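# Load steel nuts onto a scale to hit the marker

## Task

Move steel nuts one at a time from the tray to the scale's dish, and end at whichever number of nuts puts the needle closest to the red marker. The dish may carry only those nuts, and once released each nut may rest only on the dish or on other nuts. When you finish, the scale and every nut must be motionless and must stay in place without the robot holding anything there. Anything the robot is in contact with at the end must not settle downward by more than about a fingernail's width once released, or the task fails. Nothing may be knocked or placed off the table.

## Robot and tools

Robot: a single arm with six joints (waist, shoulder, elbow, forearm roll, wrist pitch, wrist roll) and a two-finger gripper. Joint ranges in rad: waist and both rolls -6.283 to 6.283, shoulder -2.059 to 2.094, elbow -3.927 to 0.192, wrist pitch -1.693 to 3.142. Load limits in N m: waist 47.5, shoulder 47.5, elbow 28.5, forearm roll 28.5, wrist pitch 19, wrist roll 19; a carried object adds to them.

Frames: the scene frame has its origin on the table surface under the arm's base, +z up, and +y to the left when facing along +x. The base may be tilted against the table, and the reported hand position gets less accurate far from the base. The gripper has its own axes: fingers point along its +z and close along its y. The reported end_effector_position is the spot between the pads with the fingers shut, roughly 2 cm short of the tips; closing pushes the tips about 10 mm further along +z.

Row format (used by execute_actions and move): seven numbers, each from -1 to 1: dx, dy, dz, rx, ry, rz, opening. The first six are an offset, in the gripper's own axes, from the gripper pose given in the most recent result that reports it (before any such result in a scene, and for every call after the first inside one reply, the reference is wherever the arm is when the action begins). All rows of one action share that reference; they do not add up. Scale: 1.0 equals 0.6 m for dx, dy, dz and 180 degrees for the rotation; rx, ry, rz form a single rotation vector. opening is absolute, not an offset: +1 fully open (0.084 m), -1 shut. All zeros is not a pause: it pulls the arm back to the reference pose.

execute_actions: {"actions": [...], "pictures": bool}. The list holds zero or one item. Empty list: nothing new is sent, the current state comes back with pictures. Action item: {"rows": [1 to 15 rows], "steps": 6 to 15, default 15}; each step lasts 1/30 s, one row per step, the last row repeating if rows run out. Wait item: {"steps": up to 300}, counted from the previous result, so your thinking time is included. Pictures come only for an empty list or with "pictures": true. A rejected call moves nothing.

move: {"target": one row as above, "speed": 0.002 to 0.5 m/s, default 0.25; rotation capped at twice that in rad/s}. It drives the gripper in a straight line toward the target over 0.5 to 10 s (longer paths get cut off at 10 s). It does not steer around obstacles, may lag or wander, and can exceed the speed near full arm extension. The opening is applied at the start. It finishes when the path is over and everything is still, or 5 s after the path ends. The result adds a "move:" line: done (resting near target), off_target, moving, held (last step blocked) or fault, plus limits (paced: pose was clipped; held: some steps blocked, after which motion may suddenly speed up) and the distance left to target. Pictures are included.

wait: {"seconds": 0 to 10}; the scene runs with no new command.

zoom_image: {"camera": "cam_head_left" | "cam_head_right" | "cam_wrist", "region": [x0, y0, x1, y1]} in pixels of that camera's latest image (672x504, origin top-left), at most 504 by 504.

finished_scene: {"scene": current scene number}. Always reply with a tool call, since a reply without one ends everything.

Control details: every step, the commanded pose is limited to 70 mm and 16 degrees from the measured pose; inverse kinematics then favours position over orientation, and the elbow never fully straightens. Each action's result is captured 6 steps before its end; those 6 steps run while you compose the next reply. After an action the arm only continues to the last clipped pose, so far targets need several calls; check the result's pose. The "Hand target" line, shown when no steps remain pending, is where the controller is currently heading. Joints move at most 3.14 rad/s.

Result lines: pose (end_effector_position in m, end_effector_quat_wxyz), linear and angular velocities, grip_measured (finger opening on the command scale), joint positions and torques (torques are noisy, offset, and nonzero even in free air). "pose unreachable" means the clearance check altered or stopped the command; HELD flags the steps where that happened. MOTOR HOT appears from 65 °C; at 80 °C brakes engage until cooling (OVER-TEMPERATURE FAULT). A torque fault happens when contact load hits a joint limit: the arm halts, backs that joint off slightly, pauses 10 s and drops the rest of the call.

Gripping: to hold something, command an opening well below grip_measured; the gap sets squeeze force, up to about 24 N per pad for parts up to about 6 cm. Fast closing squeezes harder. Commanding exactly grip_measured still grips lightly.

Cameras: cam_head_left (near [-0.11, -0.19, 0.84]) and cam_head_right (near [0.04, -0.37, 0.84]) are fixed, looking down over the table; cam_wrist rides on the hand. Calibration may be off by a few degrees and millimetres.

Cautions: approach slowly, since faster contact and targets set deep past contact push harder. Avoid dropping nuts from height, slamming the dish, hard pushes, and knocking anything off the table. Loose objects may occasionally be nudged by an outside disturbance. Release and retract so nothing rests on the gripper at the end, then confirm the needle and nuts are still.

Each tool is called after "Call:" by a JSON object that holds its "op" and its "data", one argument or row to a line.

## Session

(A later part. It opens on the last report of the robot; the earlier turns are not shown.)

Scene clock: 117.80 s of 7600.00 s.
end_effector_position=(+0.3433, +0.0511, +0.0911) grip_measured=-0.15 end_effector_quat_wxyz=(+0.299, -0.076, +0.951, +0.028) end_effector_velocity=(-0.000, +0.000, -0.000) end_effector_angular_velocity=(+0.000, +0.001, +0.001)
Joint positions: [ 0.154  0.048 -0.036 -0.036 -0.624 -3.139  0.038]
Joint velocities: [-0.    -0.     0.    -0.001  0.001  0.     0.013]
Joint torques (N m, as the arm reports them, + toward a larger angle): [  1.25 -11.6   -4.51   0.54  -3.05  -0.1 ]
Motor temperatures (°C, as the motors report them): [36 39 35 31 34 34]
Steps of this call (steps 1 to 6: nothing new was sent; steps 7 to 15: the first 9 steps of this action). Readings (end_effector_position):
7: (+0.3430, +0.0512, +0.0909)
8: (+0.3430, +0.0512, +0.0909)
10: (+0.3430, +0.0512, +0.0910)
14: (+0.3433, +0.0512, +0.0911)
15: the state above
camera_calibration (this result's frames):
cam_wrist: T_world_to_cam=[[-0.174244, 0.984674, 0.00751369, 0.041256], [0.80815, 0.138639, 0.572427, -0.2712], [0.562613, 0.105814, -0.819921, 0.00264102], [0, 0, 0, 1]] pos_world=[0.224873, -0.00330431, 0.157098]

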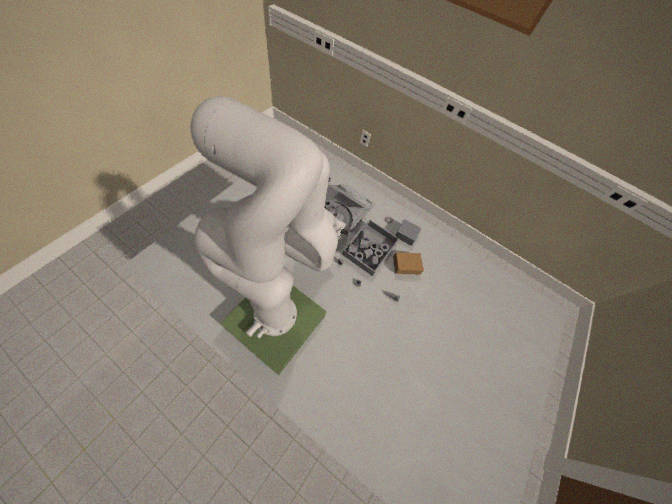

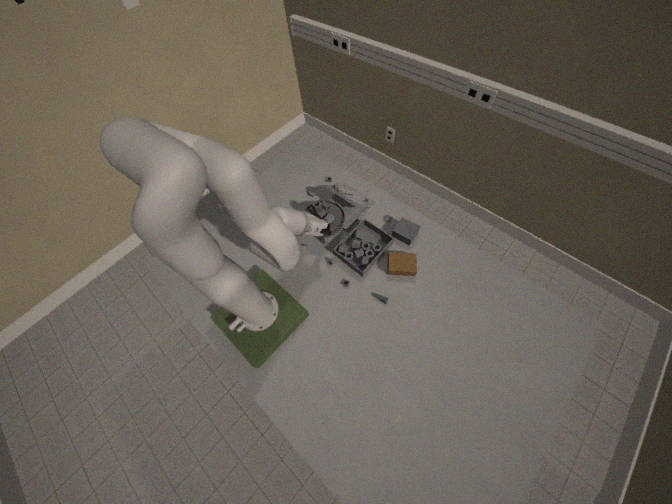

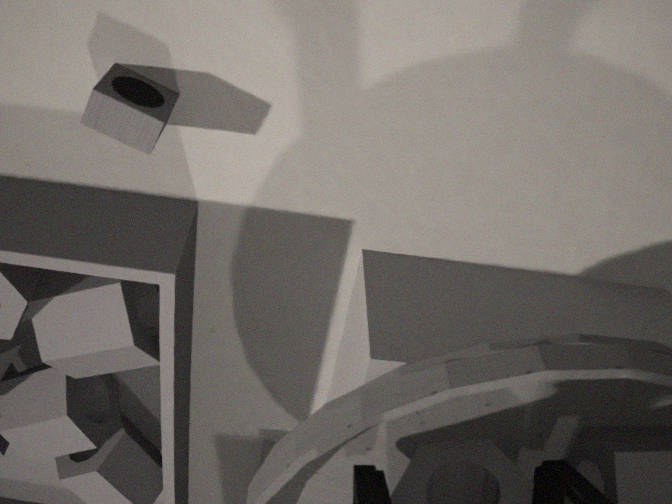

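Call:
{"op": "move", "data": {
  "target": [-0.043, 0, -0.0615, 0, 0.194, 0, -0.12],
  "speed": 0.25
}}

Scene clock: 119.77 s of 7600.00 s.
end_effector_position=(+0.3432, +0.0501, +0.1359) grip_measured=-0.13 end_effector_quat_wxyz=(+0.001, -0.080, +0.997, +0.004) end_effector_velocity=(+0.002, +0.000, +0.002) end_effector_angular_velocity=(-0.000, +0.007, +0.001)
Joint positions: [ 0.172 -0.205 -0.475  0.002  0.678 -3.159  0.038]
Joint velocities: [ 0.     0.006 -0.014  0.001  0.014 -0.001 -0.   ]
Joint torques (N m, as the arm reports them, + toward a larger angle): [  0.87 -13.83  -9.95   0.39  -1.93  -0.12]
Motor temperatures (°C, as the motors report them): [36 39 35 31 34 34]
Hand target: +0.343, +0.050, +0.136; +0.000, -0.080, +0.997, +0.004
Off your previous action's commanded pose: 0.000 m, 0 deg at its last step (step 6 of this call).
Off the commanded pose: 0.001 m, 0 deg.
Kept back: nothing.
move: done
camera_calibration (this result's frames):
cam_wrist: T_world_to_cam=[[-0.17157, 0.985054, 0.0152251, 0.0399823], [0.98517, 0.17158, 0.00060722, -0.281274], [-0.00201418, 0.0151035, -0.999884, 0.262294], [0, 0, 0, 1]] pos_world=[0.284491, 0.00491488, 0.261825]

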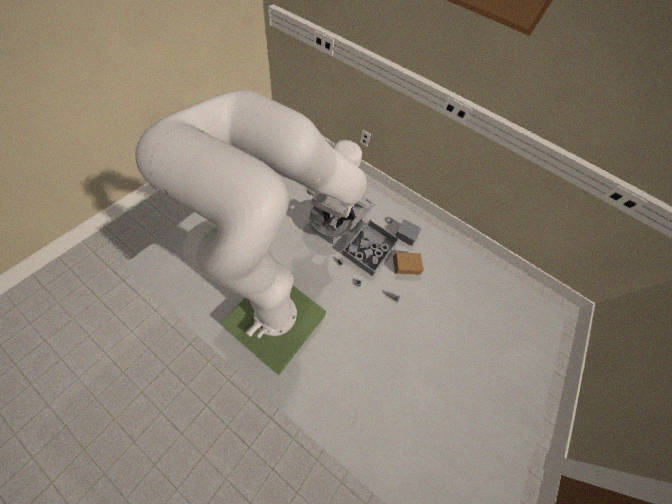

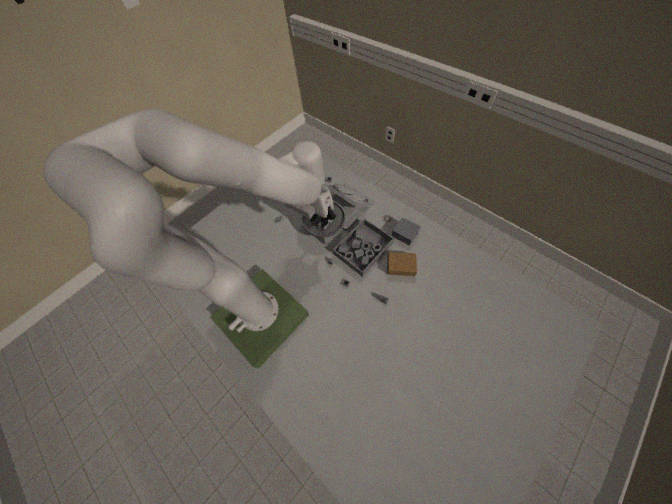

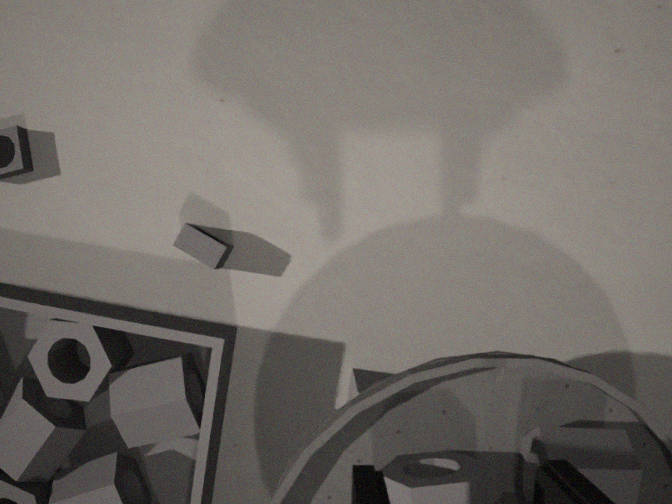

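Call:
{"op": "move", "data": {
  "target": [-0.0608, -0.2047, 0.043, 0.0025, 0, -0.121, -0.12],
  "speed": 0.3
}}

Scene clock: 121.63 s of 7600.00 s.
end_effector_position=(+0.3983, -0.0647, +0.1093) grip_measured=-0.13 end_effector_quat_wxyz=(+0.002, -0.267, +0.964, -0.000) end_effector_velocity=(+0.001, -0.002, -0.001) end_effector_angular_velocity=(+0.005, +0.002, +0.006)
Joint positions: [-0.132  0.044 -0.655 -0.007  0.605 -3.835  0.038]
Joint velocities: [-0.005  0.007 -0.007  0.007  0.002 -0.017  0.   ]
Joint torques (N m, as the arm reports them, + toward a larger angle): [  1.02 -18.47  -9.31   0.34  -1.84   0.02]
Motor temperatures (°C, as the motors report them): [36 39 35 31 34 34]
Hand target: +0.398, -0.065, +0.109; +0.002, -0.267, +0.964, +0.000
Off the commanded pose: 0.001 m, 0 deg.
Kept back: nothing.
move: done
camera_calibration (this result's frames):
cam_wrist: T_world_to_cam=[[-0.524749, 0.851228, 0.00695844, 0.295802], [0.851254, 0.524751, 0.00175917, -0.239837], [-0.00215399, 0.00684652, -0.999974, 0.237077], [0, 0, 0, 1]] pos_world=[0.359895, -0.127563, 0.235435]

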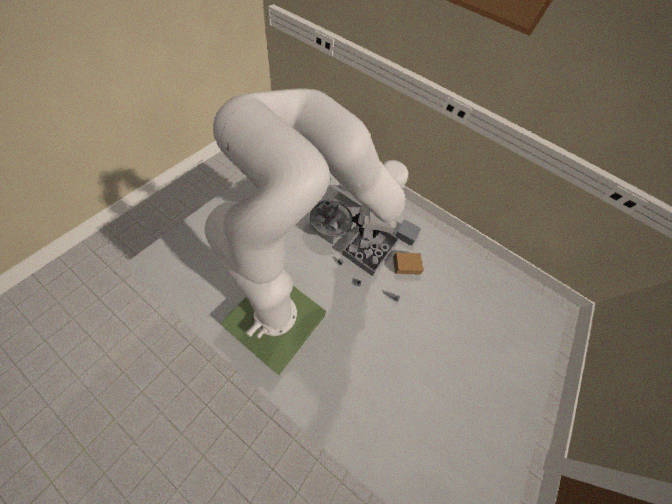

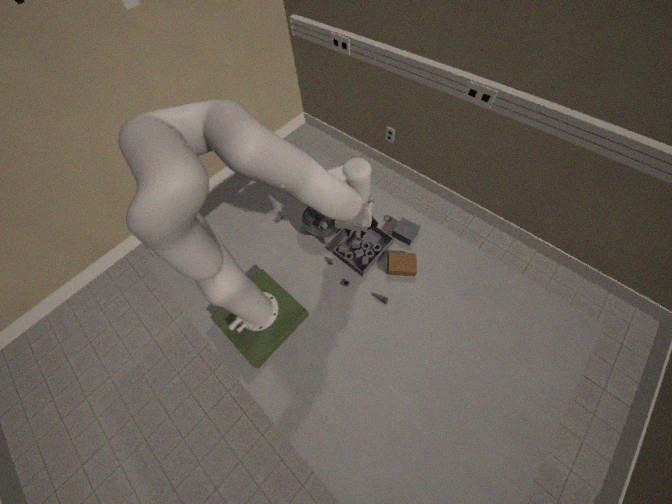

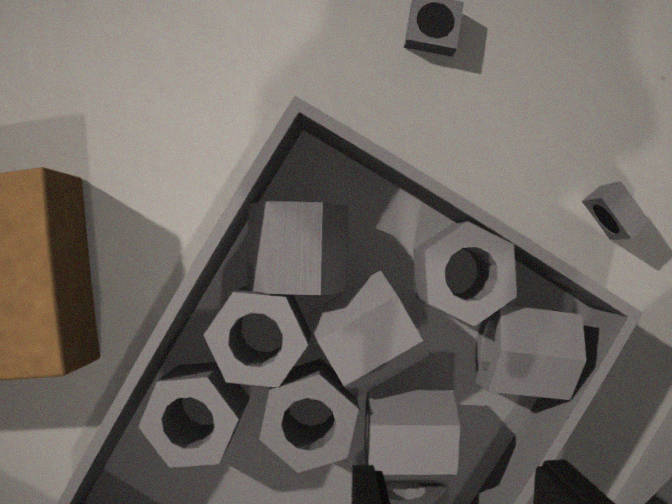

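Call:
{"op": "move", "data": {
  "target": [-0.0267, -0.0077, 0.078, 0, 0, 0, -0.22],
  "speed": 0.1
}}

Scene clock: 124.07 s of 7600.00 s.
end_effector_position=(+0.4148, -0.0604, +0.0630) grip_measured=-0.24 end_effector_quat_wxyz=(+0.002, -0.267, +0.964, -0.000) end_effector_velocity=(-0.000, -0.000, -0.002) end_effector_angular_velocity=(-0.000, +0.002, +0.002)
Joint positions: [-0.117  0.216 -0.701 -0.008  0.479 -3.818  0.034]
Joint velocities: [-0.     0.007 -0.002 -0.001 -0.003 -0.001 -0.   ]
Joint torques (N m, as the arm reports them, + toward a larger angle): [  0.82 -20.43  -8.5    0.24  -1.81  -0.04]
Motor temperatures (°C, as the motors report them): [36 39 35 31 34 34]
Hand target: +0.415, -0.060, +0.063; +0.002, -0.267, +0.964, -0.000
Off the commanded pose: 0.000 m, 0 deg.
Kept back: nothing.
move: done
camera_calibration (this result's frames):
cam_wrist: T_world_to_cam=[[-0.524851, 0.851168, 0.00674811, 0.301118], [0.851193, 0.524848, 0.00230293, -0.255997], [-0.00158155, 0.00695264, -0.999975, 0.190534], [0, 0, 0, 1]] pos_world=[0.376246, -0.123267, 0.189087]

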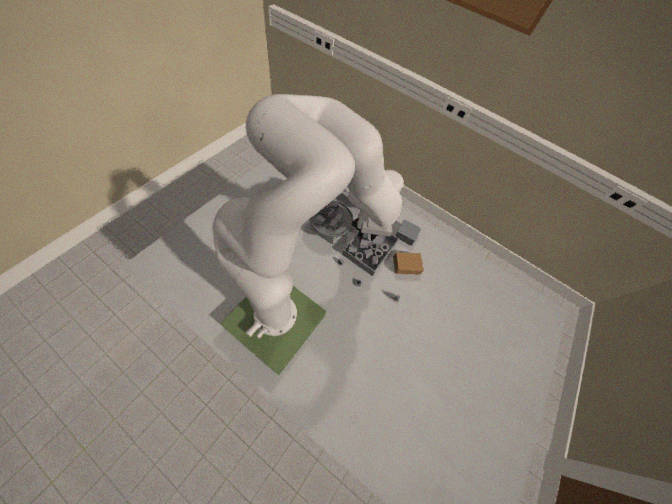

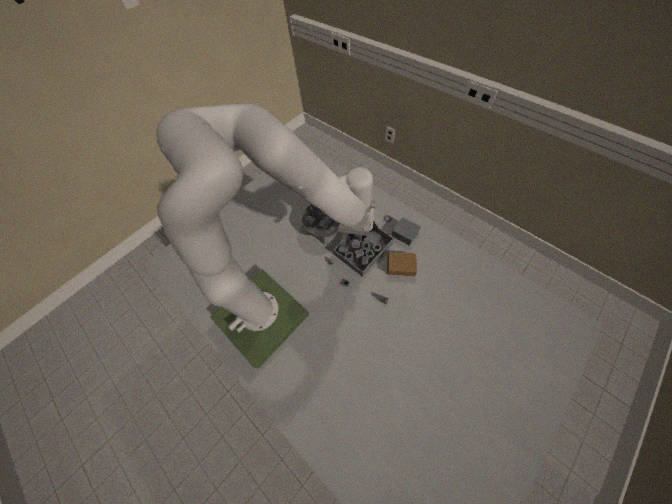

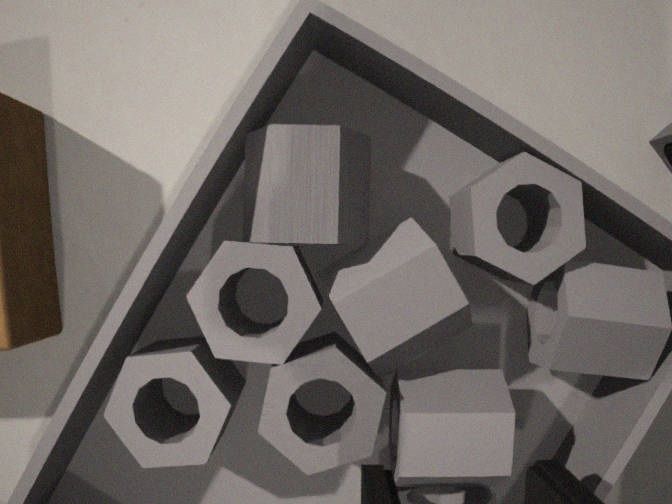

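Call:
{"op": "move", "data": {
  "target": [-0.001, 0.0005, 0.017, 0, 0, 0, -0.22],
  "speed": 0.02
}}

Call:
{"op": "move", "data": {
  "target": [0, 0.0075, 0, 0, 0, 0, -0.22],
  "speed": 0.015
}}

Scene clock: 125.77 s of 7600.00 s.
end_effector_position=(+0.4151, -0.0598, +0.0530) grip_measured=-0.24 end_effector_quat_wxyz=(+0.002, -0.267, +0.964, -0.000) end_effector_velocity=(+0.003, -0.001, +0.001) end_effector_angular_velocity=(-0.002, -0.007, +0.001)
Joint positions: [-0.116  0.247 -0.703 -0.009  0.45  -3.817  0.034]
Joint velocities: [-0.     0.002 -0.004 -0.002 -0.005  0.001  0.   ]
Joint torques (N m, as the arm reports them, + toward a larger angle): [  0.89 -20.36  -8.27   0.52  -1.86   0.12]
Motor temperatures (°C, as the motors report them): [36 39 35 31 34 34]
Hand target: +0.415, -0.060, +0.053; +0.002, -0.267, +0.964, -0.000
Off the commanded pose: 0.000 m, 0 deg.
Kept back: nothing.
move: done
camera_calibration (this result's frames):
cam_wrist: T_world_to_cam=[[-0.524876, 0.851152, 0.00682799, 0.300891], [0.851177, 0.524873, 0.00228874, -0.2566], [-0.00163576, 0.00701314, -0.999974, 0.180543], [0, 0, 0, 1]] pos_world=[0.376638, -0.122688, 0.179072]

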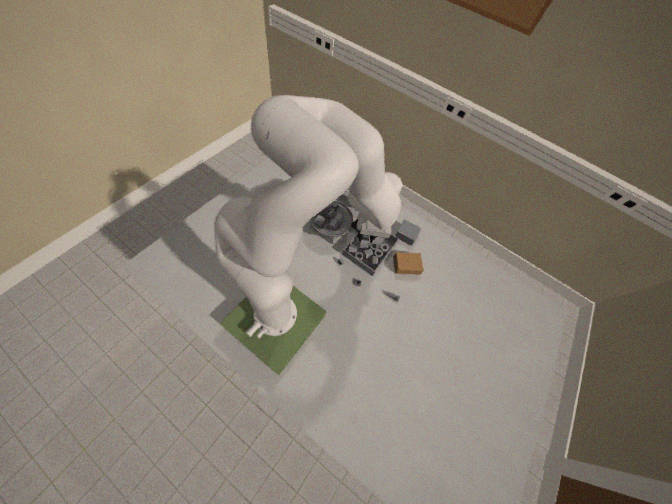

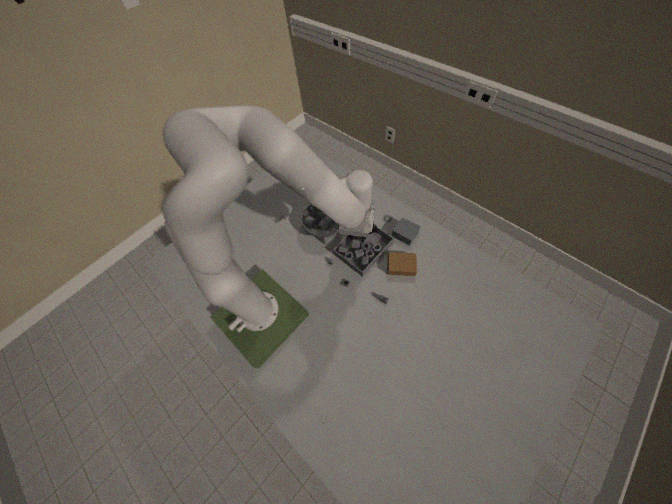

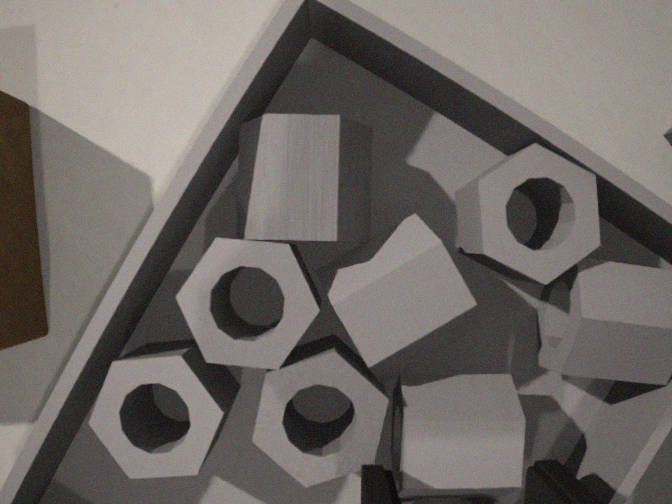

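Scene clock: 126.47 s of 7600.00 s.
end_effector_position=(+0.4129, -0.0560, +0.0530) grip_measured=-0.24 end_effector_quat_wxyz=(+0.002, -0.267, +0.964, -0.000) end_effector_velocity=(-0.000, +0.001, +0.000) end_effector_angular_velocity=(+0.001, -0.001, -0.002)
Joint positions: [-0.107  0.24  -0.693 -0.009  0.446 -3.808  0.034]
Joint velocities: [ 0.002 -0.002  0.002  0.002 -0.002  0.003 -0.   ]
Joint torques (N m, as the arm reports them, + toward a larger angle): [  0.65 -20.46  -8.37   0.52  -1.79  -0.14]
Motor temperatures (°C, as the motors report them): [36 39 35 31 34 34]
Hand target: +0.413, -0.056, +0.053; +0.002, -0.267, +0.964, -0.000
Off the commanded pose: 0.000 m, 0 deg.
Kept back: nothing.
move: done
camera_calibration (this result's frames):
cam_wrist: T_world_to_cam=[[-0.524902, 0.851135, 0.0068231, 0.296529], [0.851161, 0.5249, 0.00227936, -0.256655], [-0.0016414, 0.00700399, -0.999974, 0.18051], [0, 0, 0, 1]] pos_world=[0.3744, -0.118933, 0.179067]

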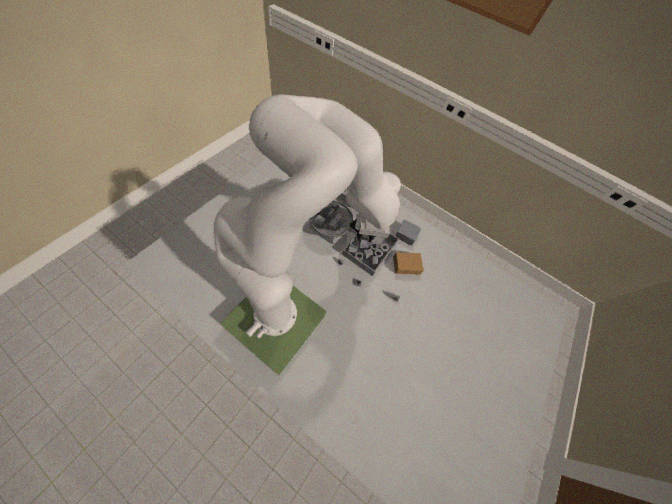

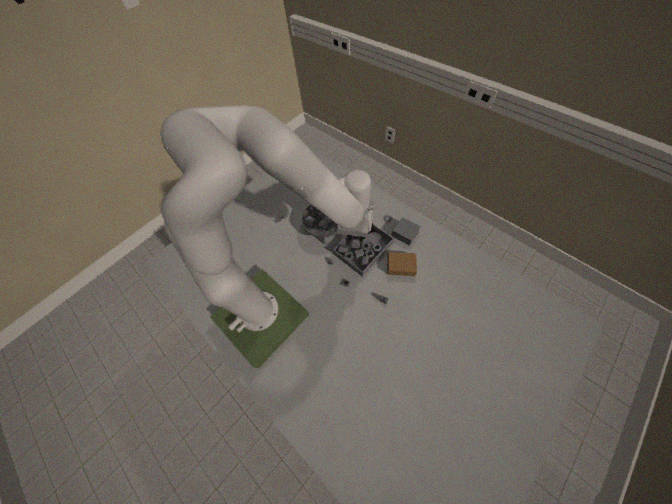

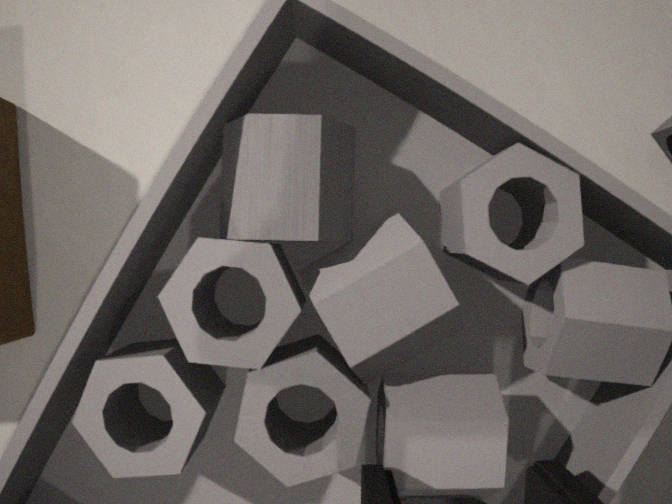

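Call:
{"op": "execute_actions", "data": {
  "actions": []
}}

Scene clock: 127.43 s of 7600.00 s.
end_effector_position=(+0.4128, -0.0559, +0.0530) grip_measured=-0.24 end_effector_quat_wxyz=(+0.002, -0.267, +0.964, -0.000) end_effector_velocity=(-0.001, +0.000, -0.001) end_effector_angular_velocity=(+0.001, +0.003, +0.000)
Joint positions: [-0.107  0.24  -0.693 -0.009  0.446 -3.808  0.034]
Joint velocities: [ 0.     0.002  0.001  0.     0.001 -0.    -0.   ]
Joint torques (N m, as the arm reports them, + toward a larger angle): [  0.95 -20.11  -8.09   0.48  -1.97   0.03]
Motor temperatures (°C, as the motors report them): [36 39 35 31 34 34]
Hand target: +0.413, -0.056, +0.053; +0.002, -0.267, +0.964, -0.000
Off the commanded pose: 0.000 m, 0 deg.
Kept back: nothing.
Steps of this call (steps 1 to 29: nothing new was sent). Readings (end_effector_position):
1: (+0.4129, -0.0560, +0.0530)
2: (+0.4129, -0.0560, +0.0530)
4: (+0.4129, -0.0559, +0.0530)
8: (+0.4128, -0.0559, +0.0530)
29: the state above
camera_calibration (this result's frames):
cam_wrist: T_world_to_cam=[[-0.524879, 0.851149, 0.00680943, 0.296401], [0.851175, 0.524877, 0.0022815, -0.256661], [-0.00163221, 0.00699353, -0.999974, 0.180505], [0, 0, 0, 1]] pos_world=[0.374333, -0.118828, 0.179067]

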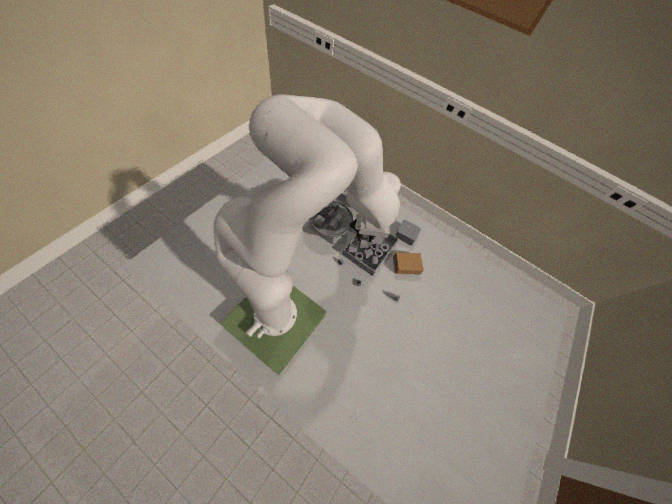

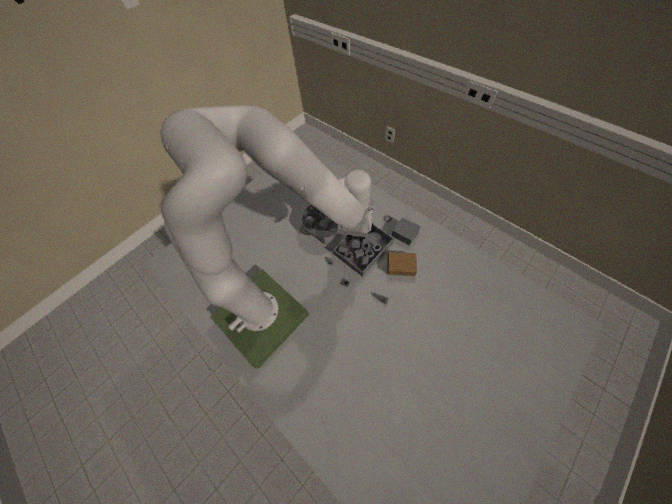

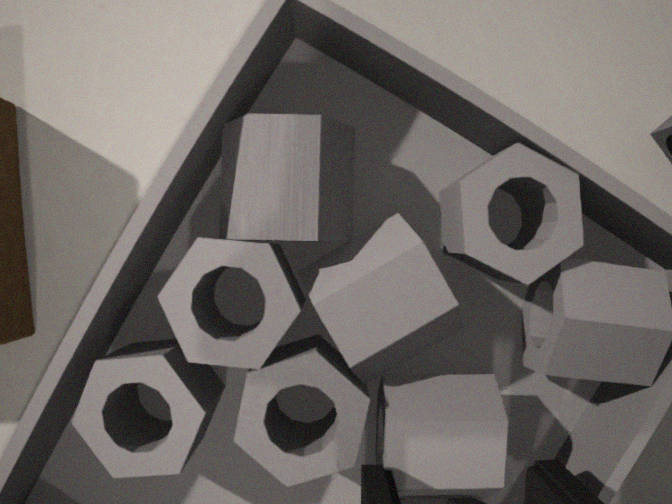

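Call:
{"op": "execute_actions", "data": {
  "actions": [
    {"rows":[[0,-0.003,-0.002,0,0,0,-0.22],[0,-0.006,-0.002,0,0,0,-0.22],[0,-0.0078,-0.002,0,0,0,-0.22],[0,-0.0078,-0.002,0,0,0,-0.22],[0,-0.0078,-0.002,0,0,0,-0.22],[0,-0.0078,-0.002,0,0,0,-0.22],[0,-0.0078,0,0,0,0,-0.22],[0,-0.0078,0.002,0,0,0,-0.22],[0,-0.0078,0.004,0,0,0,-0.22],[0,-0.0078,0.006,0,0,0,-0.22],[0,-0.0078,0.008,0,0,0,-0.22],[0,-0.0078,0.010,0,0,0,-0.22]],"steps":15}
  ]
}}

Call:
{"op": "execute_actions", "data": {
  "actions": []
}}

Scene clock: 128.60 s of 7600.00 s.
end_effector_position=(+0.4153, -0.0597, +0.0536) grip_measured=-0.24 end_effector_quat_wxyz=(+0.002, -0.267, +0.964, -0.000) end_effector_velocity=(+0.003, -0.004, -0.016) end_effector_angular_velocity=(-0.000, -0.001, +0.002)
Joint positions: [-0.115  0.245 -0.703 -0.009  0.451 -3.816  0.034]
Joint velocities: [-0.008  0.056 -0.015 -0.001 -0.043 -0.009 -0.   ]
Joint torques (N m, as the arm reports them, + toward a larger angle): [  1.25 -20.2   -7.98   0.34  -1.91  -0.03]
Motor temperatures (°C, as the motors report them): [36 39 35 31 34 34]
Steps of this call (steps 1 to 26: nothing new was sent; steps 27 to 35: the first 9 steps of this action). Readings (end_effector_position):
27: (+0.4128, -0.0559, +0.0530)
28: (+0.4129, -0.0562, +0.0531)
30: (+0.4137, -0.0575, +0.0536)
34: (+0.4152, -0.0595, +0.0540)
35: the state above

Scene clock: 128.80 s of 7600.00 s.
end_effector_position=(+0.4159, -0.0598, +0.0489) grip_measured=-0.24 end_effector_quat_wxyz=(+0.003, -0.267, +0.964, -0.000) end_effector_velocity=(-0.012, +0.000, -0.026) end_effector_angular_velocity=(+0.005, +0.033, -0.003)
Joint positions: [-0.115  0.26  -0.705 -0.009  0.437 -3.817  0.034]
Joint velocities: [-0.004  0.062  0.011 -0.    -0.04  -0.     0.   ]
Joint torques (N m, as the arm reports them, + toward a larger angle): [  0.55 -20.85  -7.71   0.29  -1.7    0.  ]
Motor temperatures (°C, as the motors report them): [36 39 35 31 34 34]
Hand target: +0.415, -0.060, +0.047; +0.002, -0.267, +0.964, -0.000
Off the commanded pose: 0.002 m, 0 deg.
Kept back: nothing.
Steps of this call (steps 1 to 6: the last 6 steps of your previous action). Readings (end_effector_position):
1: (+0.4154, -0.0597, +0.0529)
2: (+0.4153, -0.0598, +0.0521)
4: (+0.4156, -0.0598, +0.0503)
6: the state above
camera_calibration (this result's frames):
cam_wrist: T_world_to_cam=[[-0.525252, 0.850927, 0.00581802, 0.301511], [0.850946, 0.52524, 0.00355931, -0.257153], [-0.000027152, 0.00682036, -0.999977, 0.175812], [0, 0, 0, 1]] pos_world=[0.377198, -0.122696, 0.174969]

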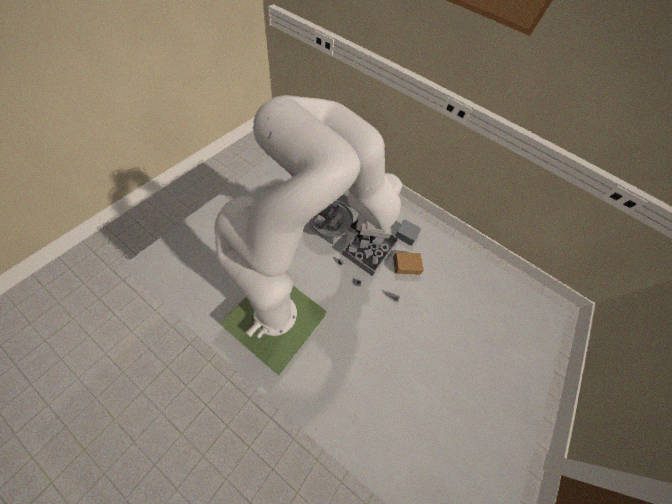

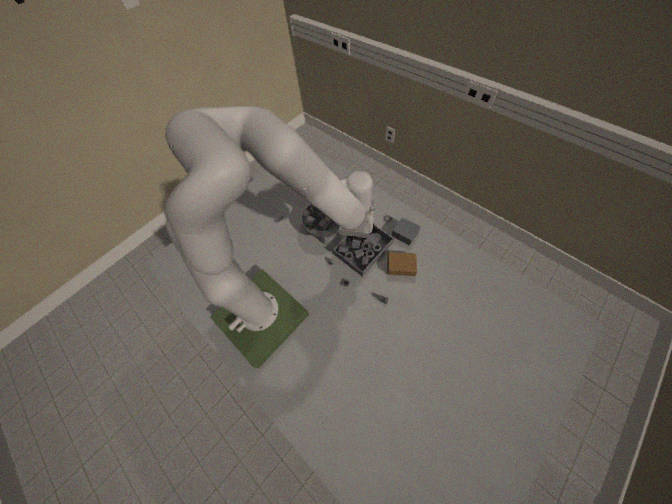

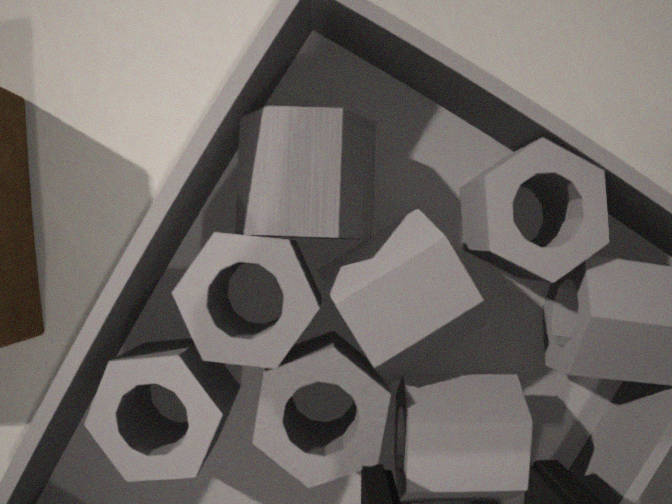

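Call:
{"op": "move", "data": {
  "target": [0,0,0.008,0,0,0,-0.22],
  "speed": 0.01
}}

Scene clock: 129.77 s of 7600.00 s.
end_effector_position=(+0.4158, -0.0598, +0.0442) grip_measured=-0.24 end_effector_quat_wxyz=(+0.003, -0.267, +0.964, -0.000) end_effector_velocity=(+0.001, +0.000, -0.001) end_effector_angular_velocity=(-0.001, -0.002, +0.001)
Joint positions: [-0.116  0.275 -0.706 -0.009  0.424 -3.817  0.034]
Joint velocities: [ 0.     0.003 -0.001 -0.002 -0.004  0.001  0.   ]
Joint torques (N m, as the arm reports them, + toward a larger angle): [  0.36 -20.17  -7.98   0.43  -1.47   0.07]
Motor temperatures (°C, as the motors report them): [36 39 35 31 34 34]
Hand target: +0.416, -0.060, +0.044; +0.003, -0.267, +0.964, -0.000
Off the commanded pose: 0.000 m, 0 deg.
Kept back: nothing.
move: done
camera_calibration (this result's frames):
cam_wrist: T_world_to_cam=[[-0.525223, 0.850944, 0.00597705, 0.301488], [0.850965, 0.525212, 0.00340613, -0.257096], [-0.000240794, 0.00687524, -0.999976, 0.17115], [0, 0, 0, 1]] pos_world=[0.377169, -0.122696, 0.17022]

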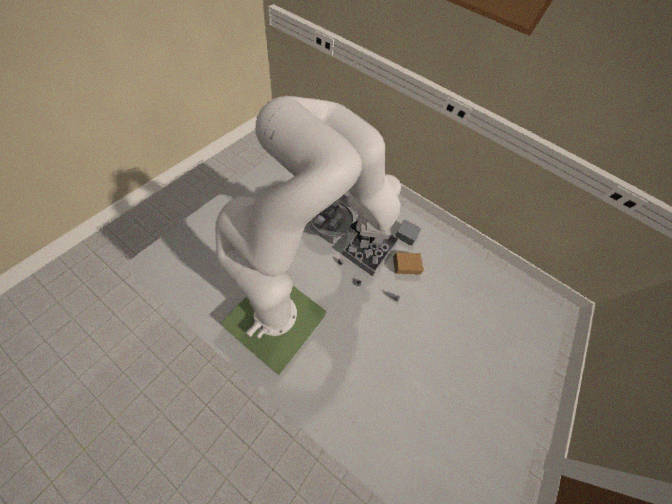

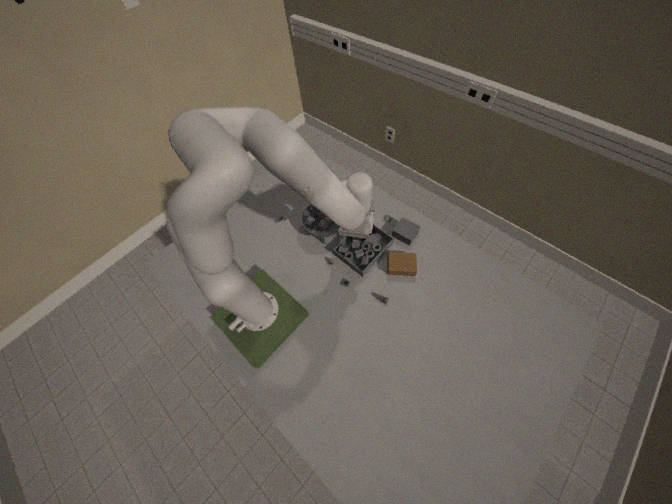

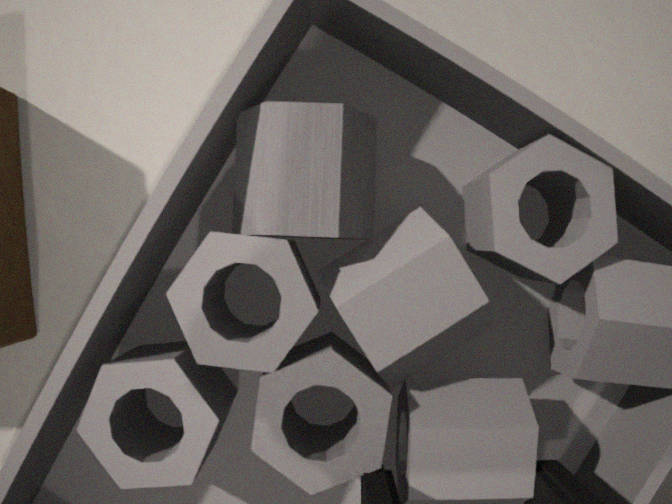

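Call:
{"op": "execute_actions", "data": {
  "actions": [
    {"rows":[[0,0,0,0,0,0,-0.5],[0,0,0,0,0,0,-0.5],[0,0,0,0,0,0,-0.5],[0,0,0,0,0,0,-0.5],[0,0,0,0,0,0,-0.5],[0,0.001,-0.0005,0,0,0,-0.5],[0,0.002,-0.001,0,0,0,-0.5],[0,0.003,-0.001,0,0,0,-0.5],[0,0.004,-0.001,0,0,0,-0.5],[0,0.005,-0.001,0,0,0,-0.5],[0,0.006,-0.001,0,0,0,-0.5]],"steps":15}
  ]
}}

Call:
{"op": "execute_actions", "data": {
  "actions": [
    {"steps":12}
  ],
  "pictures": true
}}

Scene clock: 130.33 s of 7600.00 s.
end_effector_position=(+0.4153, -0.0593, +0.0443) grip_measured=-0.35 end_effector_quat_wxyz=(+0.002, -0.267, +0.964, -0.000) end_effector_velocity=(-0.008, +0.009, +0.001) end_effector_angular_velocity=(+0.001, +0.005, -0.002)
Joint positions: [-0.115  0.273 -0.704 -0.009  0.424 -3.815  0.029]
Joint velocities: [ 0.018 -0.024  0.03  -0.    -0.001  0.021 -0.   ]
Joint torques (N m, as the arm reports them, + toward a larger angle): [  0.89 -20.95  -7.66   0.69  -1.81   0.  ]
Motor temperatures (°C, as the motors report them): [36 39 35 31 34 34]
Steps of this call (steps 1 to 8: nothing new was sent; steps 9 to 17: the first 9 steps of this action). Readings (end_effector_position):
9: (+0.4158, -0.0598, +0.0441)
10: (+0.4158, -0.0597, +0.0441)
12: (+0.4158, -0.0598, +0.0441)
16: (+0.4156, -0.0595, +0.0443)
17: the state above

Scene clock: 130.73 s of 7600.00 s.
end_effector_position=(+0.4139, -0.0568, +0.0447) grip_measured=-0.35 end_effector_quat_wxyz=(+0.002, -0.267, +0.964, -0.000) end_effector_velocity=(-0.000, +0.001, -0.000) end_effector_angular_velocity=(+0.000, -0.001, -0.001)
Joint positions: [-0.109  0.268 -0.697 -0.009  0.422 -3.81   0.029]
Joint velocities: [ 0.001 -0.     0.001  0.001 -0.001  0.001  0.   ]
Joint torques (N m, as the arm reports them, + toward a larger angle): [  1.75 -20.63  -8.24   0.42  -1.99  -0.22]
Motor temperatures (°C, as the motors report them): [36 39 35 31 34 34]
Hand target: +0.414, -0.057, +0.045; +0.003, -0.267, +0.964, -0.000
Off the commanded pose: 0.000 m, 0 deg.
Kept back: nothing.
Steps of this call (steps 1 to 6: the last 6 steps of your previous action; steps 7 to 12: nothing new was sent). Readings (end_effector_position):
1: (+0.4151, -0.0589, +0.0444)
2: (+0.4147, -0.0585, +0.0444)
4: (+0.4142, -0.0577, +0.0444)
8: (+0.4139, -0.0570, +0.0446)
12: the state above
camera_calibration (this result's frames):
cam_wrist: T_world_to_cam=[[-0.525084, 0.851028, 0.00611152, 0.297892], [0.85105, 0.525075, 0.00322501, -0.257071], [-0.000464434, 0.00689461, -0.999976, 0.171744], [0, 0, 0, 1]] pos_world=[0.375278, -0.119717, 0.170748]

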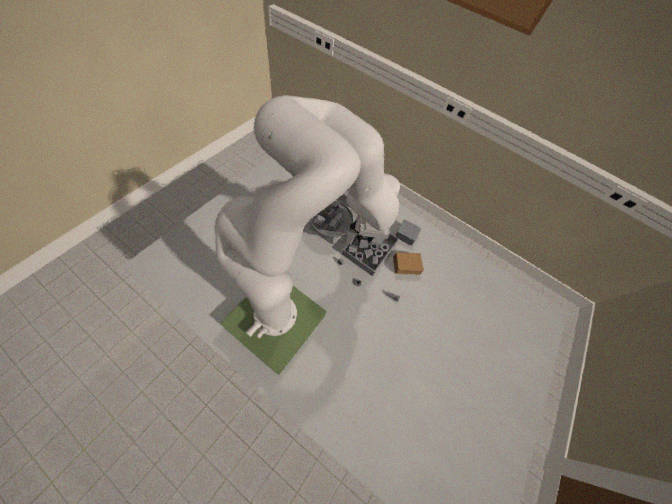

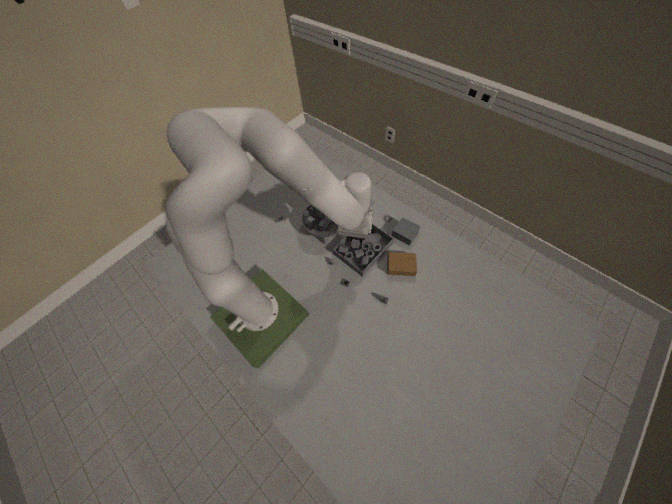

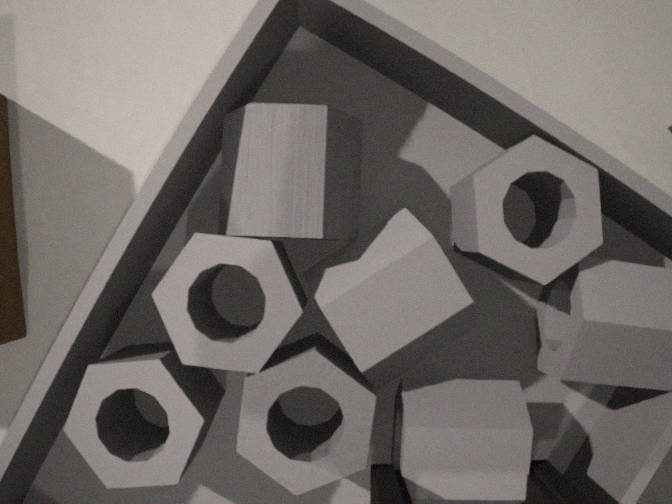

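Call:
{"op": "execute_actions", "data": {
  "actions": [
    {"rows":[[0.001,0.0005,0,0,0,0,-0.5],[0.002,0.0015,0,0,0,0,-0.5],[0.003,0.0025,0,0,0,0,-0.5],[0.004,0.0035,0,0,0,0,-0.5],[0.004,0.0035,0,0,0,0,-0.5],[0.004,0.0035,0,0,0,0,-0.5],[0.004,0.0035,0,0,0,0,-0.5],[0.004,0.0035,0,0,0,0,-0.5],[0.004,0.0035,0,0,0,0,-0.27],[0.004,0.0035,0,0,0,0,-0.27]],"steps":14}
  ]
}}

Call:
{"op": "move", "data": {
  "target": [0.015,0.001,0,0,0,0,-0.27],
  "speed": 0.02
}}

Scene clock: 132.50 s of 7600.00 s.
end_effector_position=(+0.4114, -0.0563, +0.0447) grip_measured=-0.35 end_effector_quat_wxyz=(+0.003, -0.267, +0.964, -0.000) end_effector_velocity=(-0.006, +0.002, -0.000) end_effector_angular_velocity=(+0.001, -0.000, -0.001)
Joint positions: [-0.109  0.262 -0.688 -0.009  0.419 -3.81   0.029]
Joint velocities: [ 0.002 -0.014  0.025  0.002 -0.011  0.001  0.   ]
Joint torques (N m, as the arm reports them, + toward a larger angle): [  1.8  -20.4   -7.88   0.61  -1.75  -0.01]
Motor temperatures (°C, as the motors report them): [36 39 35 31 34 34]
Steps of this call (steps 1 to 45: nothing new was sent; steps 46 to 53: the first 8 steps of this action). Readings (end_effector_position):
46: (+0.4140, -0.0567, +0.0447)
47: (+0.4139, -0.0567, +0.0447)
49: (+0.4132, -0.0567, +0.0448)
53: the state above

Scene clock: 133.60 s of 7600.00 s.
end_effector_position=(+0.4029, -0.0602, +0.0446) grip_measured=-0.29 end_effector_quat_wxyz=(+0.002, -0.267, +0.964, -0.000) end_effector_velocity=(-0.000, -0.001, +0.001) end_effector_angular_velocity=(-0.001, -0.003, +0.001)
Joint positions: [-0.121  0.244 -0.659 -0.009  0.408 -3.822  0.032]
Joint velocities: [-0.002 -0.004  0.004 -0.    -0.003 -0.003 -0.   ]
Joint torques (N m, as the arm reports them, + toward a larger angle): [  1.12 -20.07  -8.13   0.21  -1.84   0.02]
Motor temperatures (°C, as the motors report them): [36 39 35 31 34 34]
Hand target: +0.403, -0.060, +0.045; +0.002, -0.267, +0.964, -0.000
Off your previous action's commanded pose: 0.000 m, 0 deg at its last step (step 6 of this call).
Off the commanded pose: 0.000 m, 0 deg.
Kept back: nothing.
move: done
camera_calibration (this result's frames):
cam_wrist: T_world_to_cam=[[-0.525165, 0.850978, 0.00614223, 0.295033], [0.851, 0.525155, 0.00327476, -0.245933], [-0.000438882, 0.00694683, -0.999976, 0.171712], [0, 0, 0, 1]] pos_world=[0.364305, -0.123107, 0.170701]

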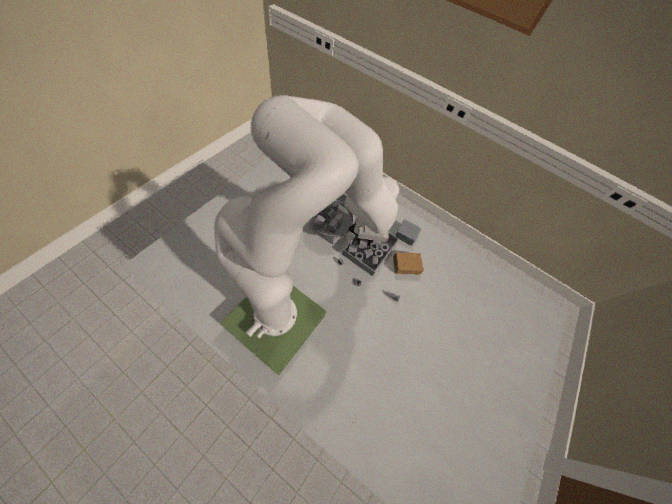

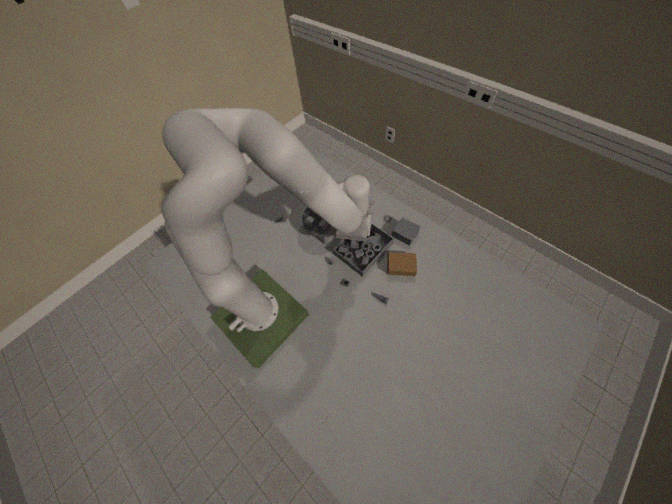

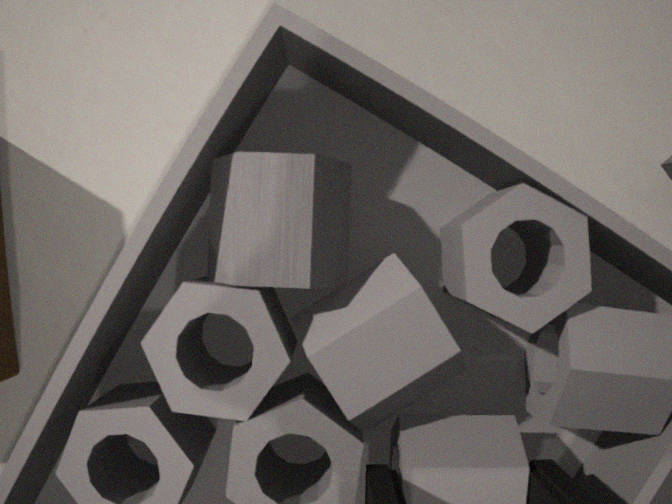

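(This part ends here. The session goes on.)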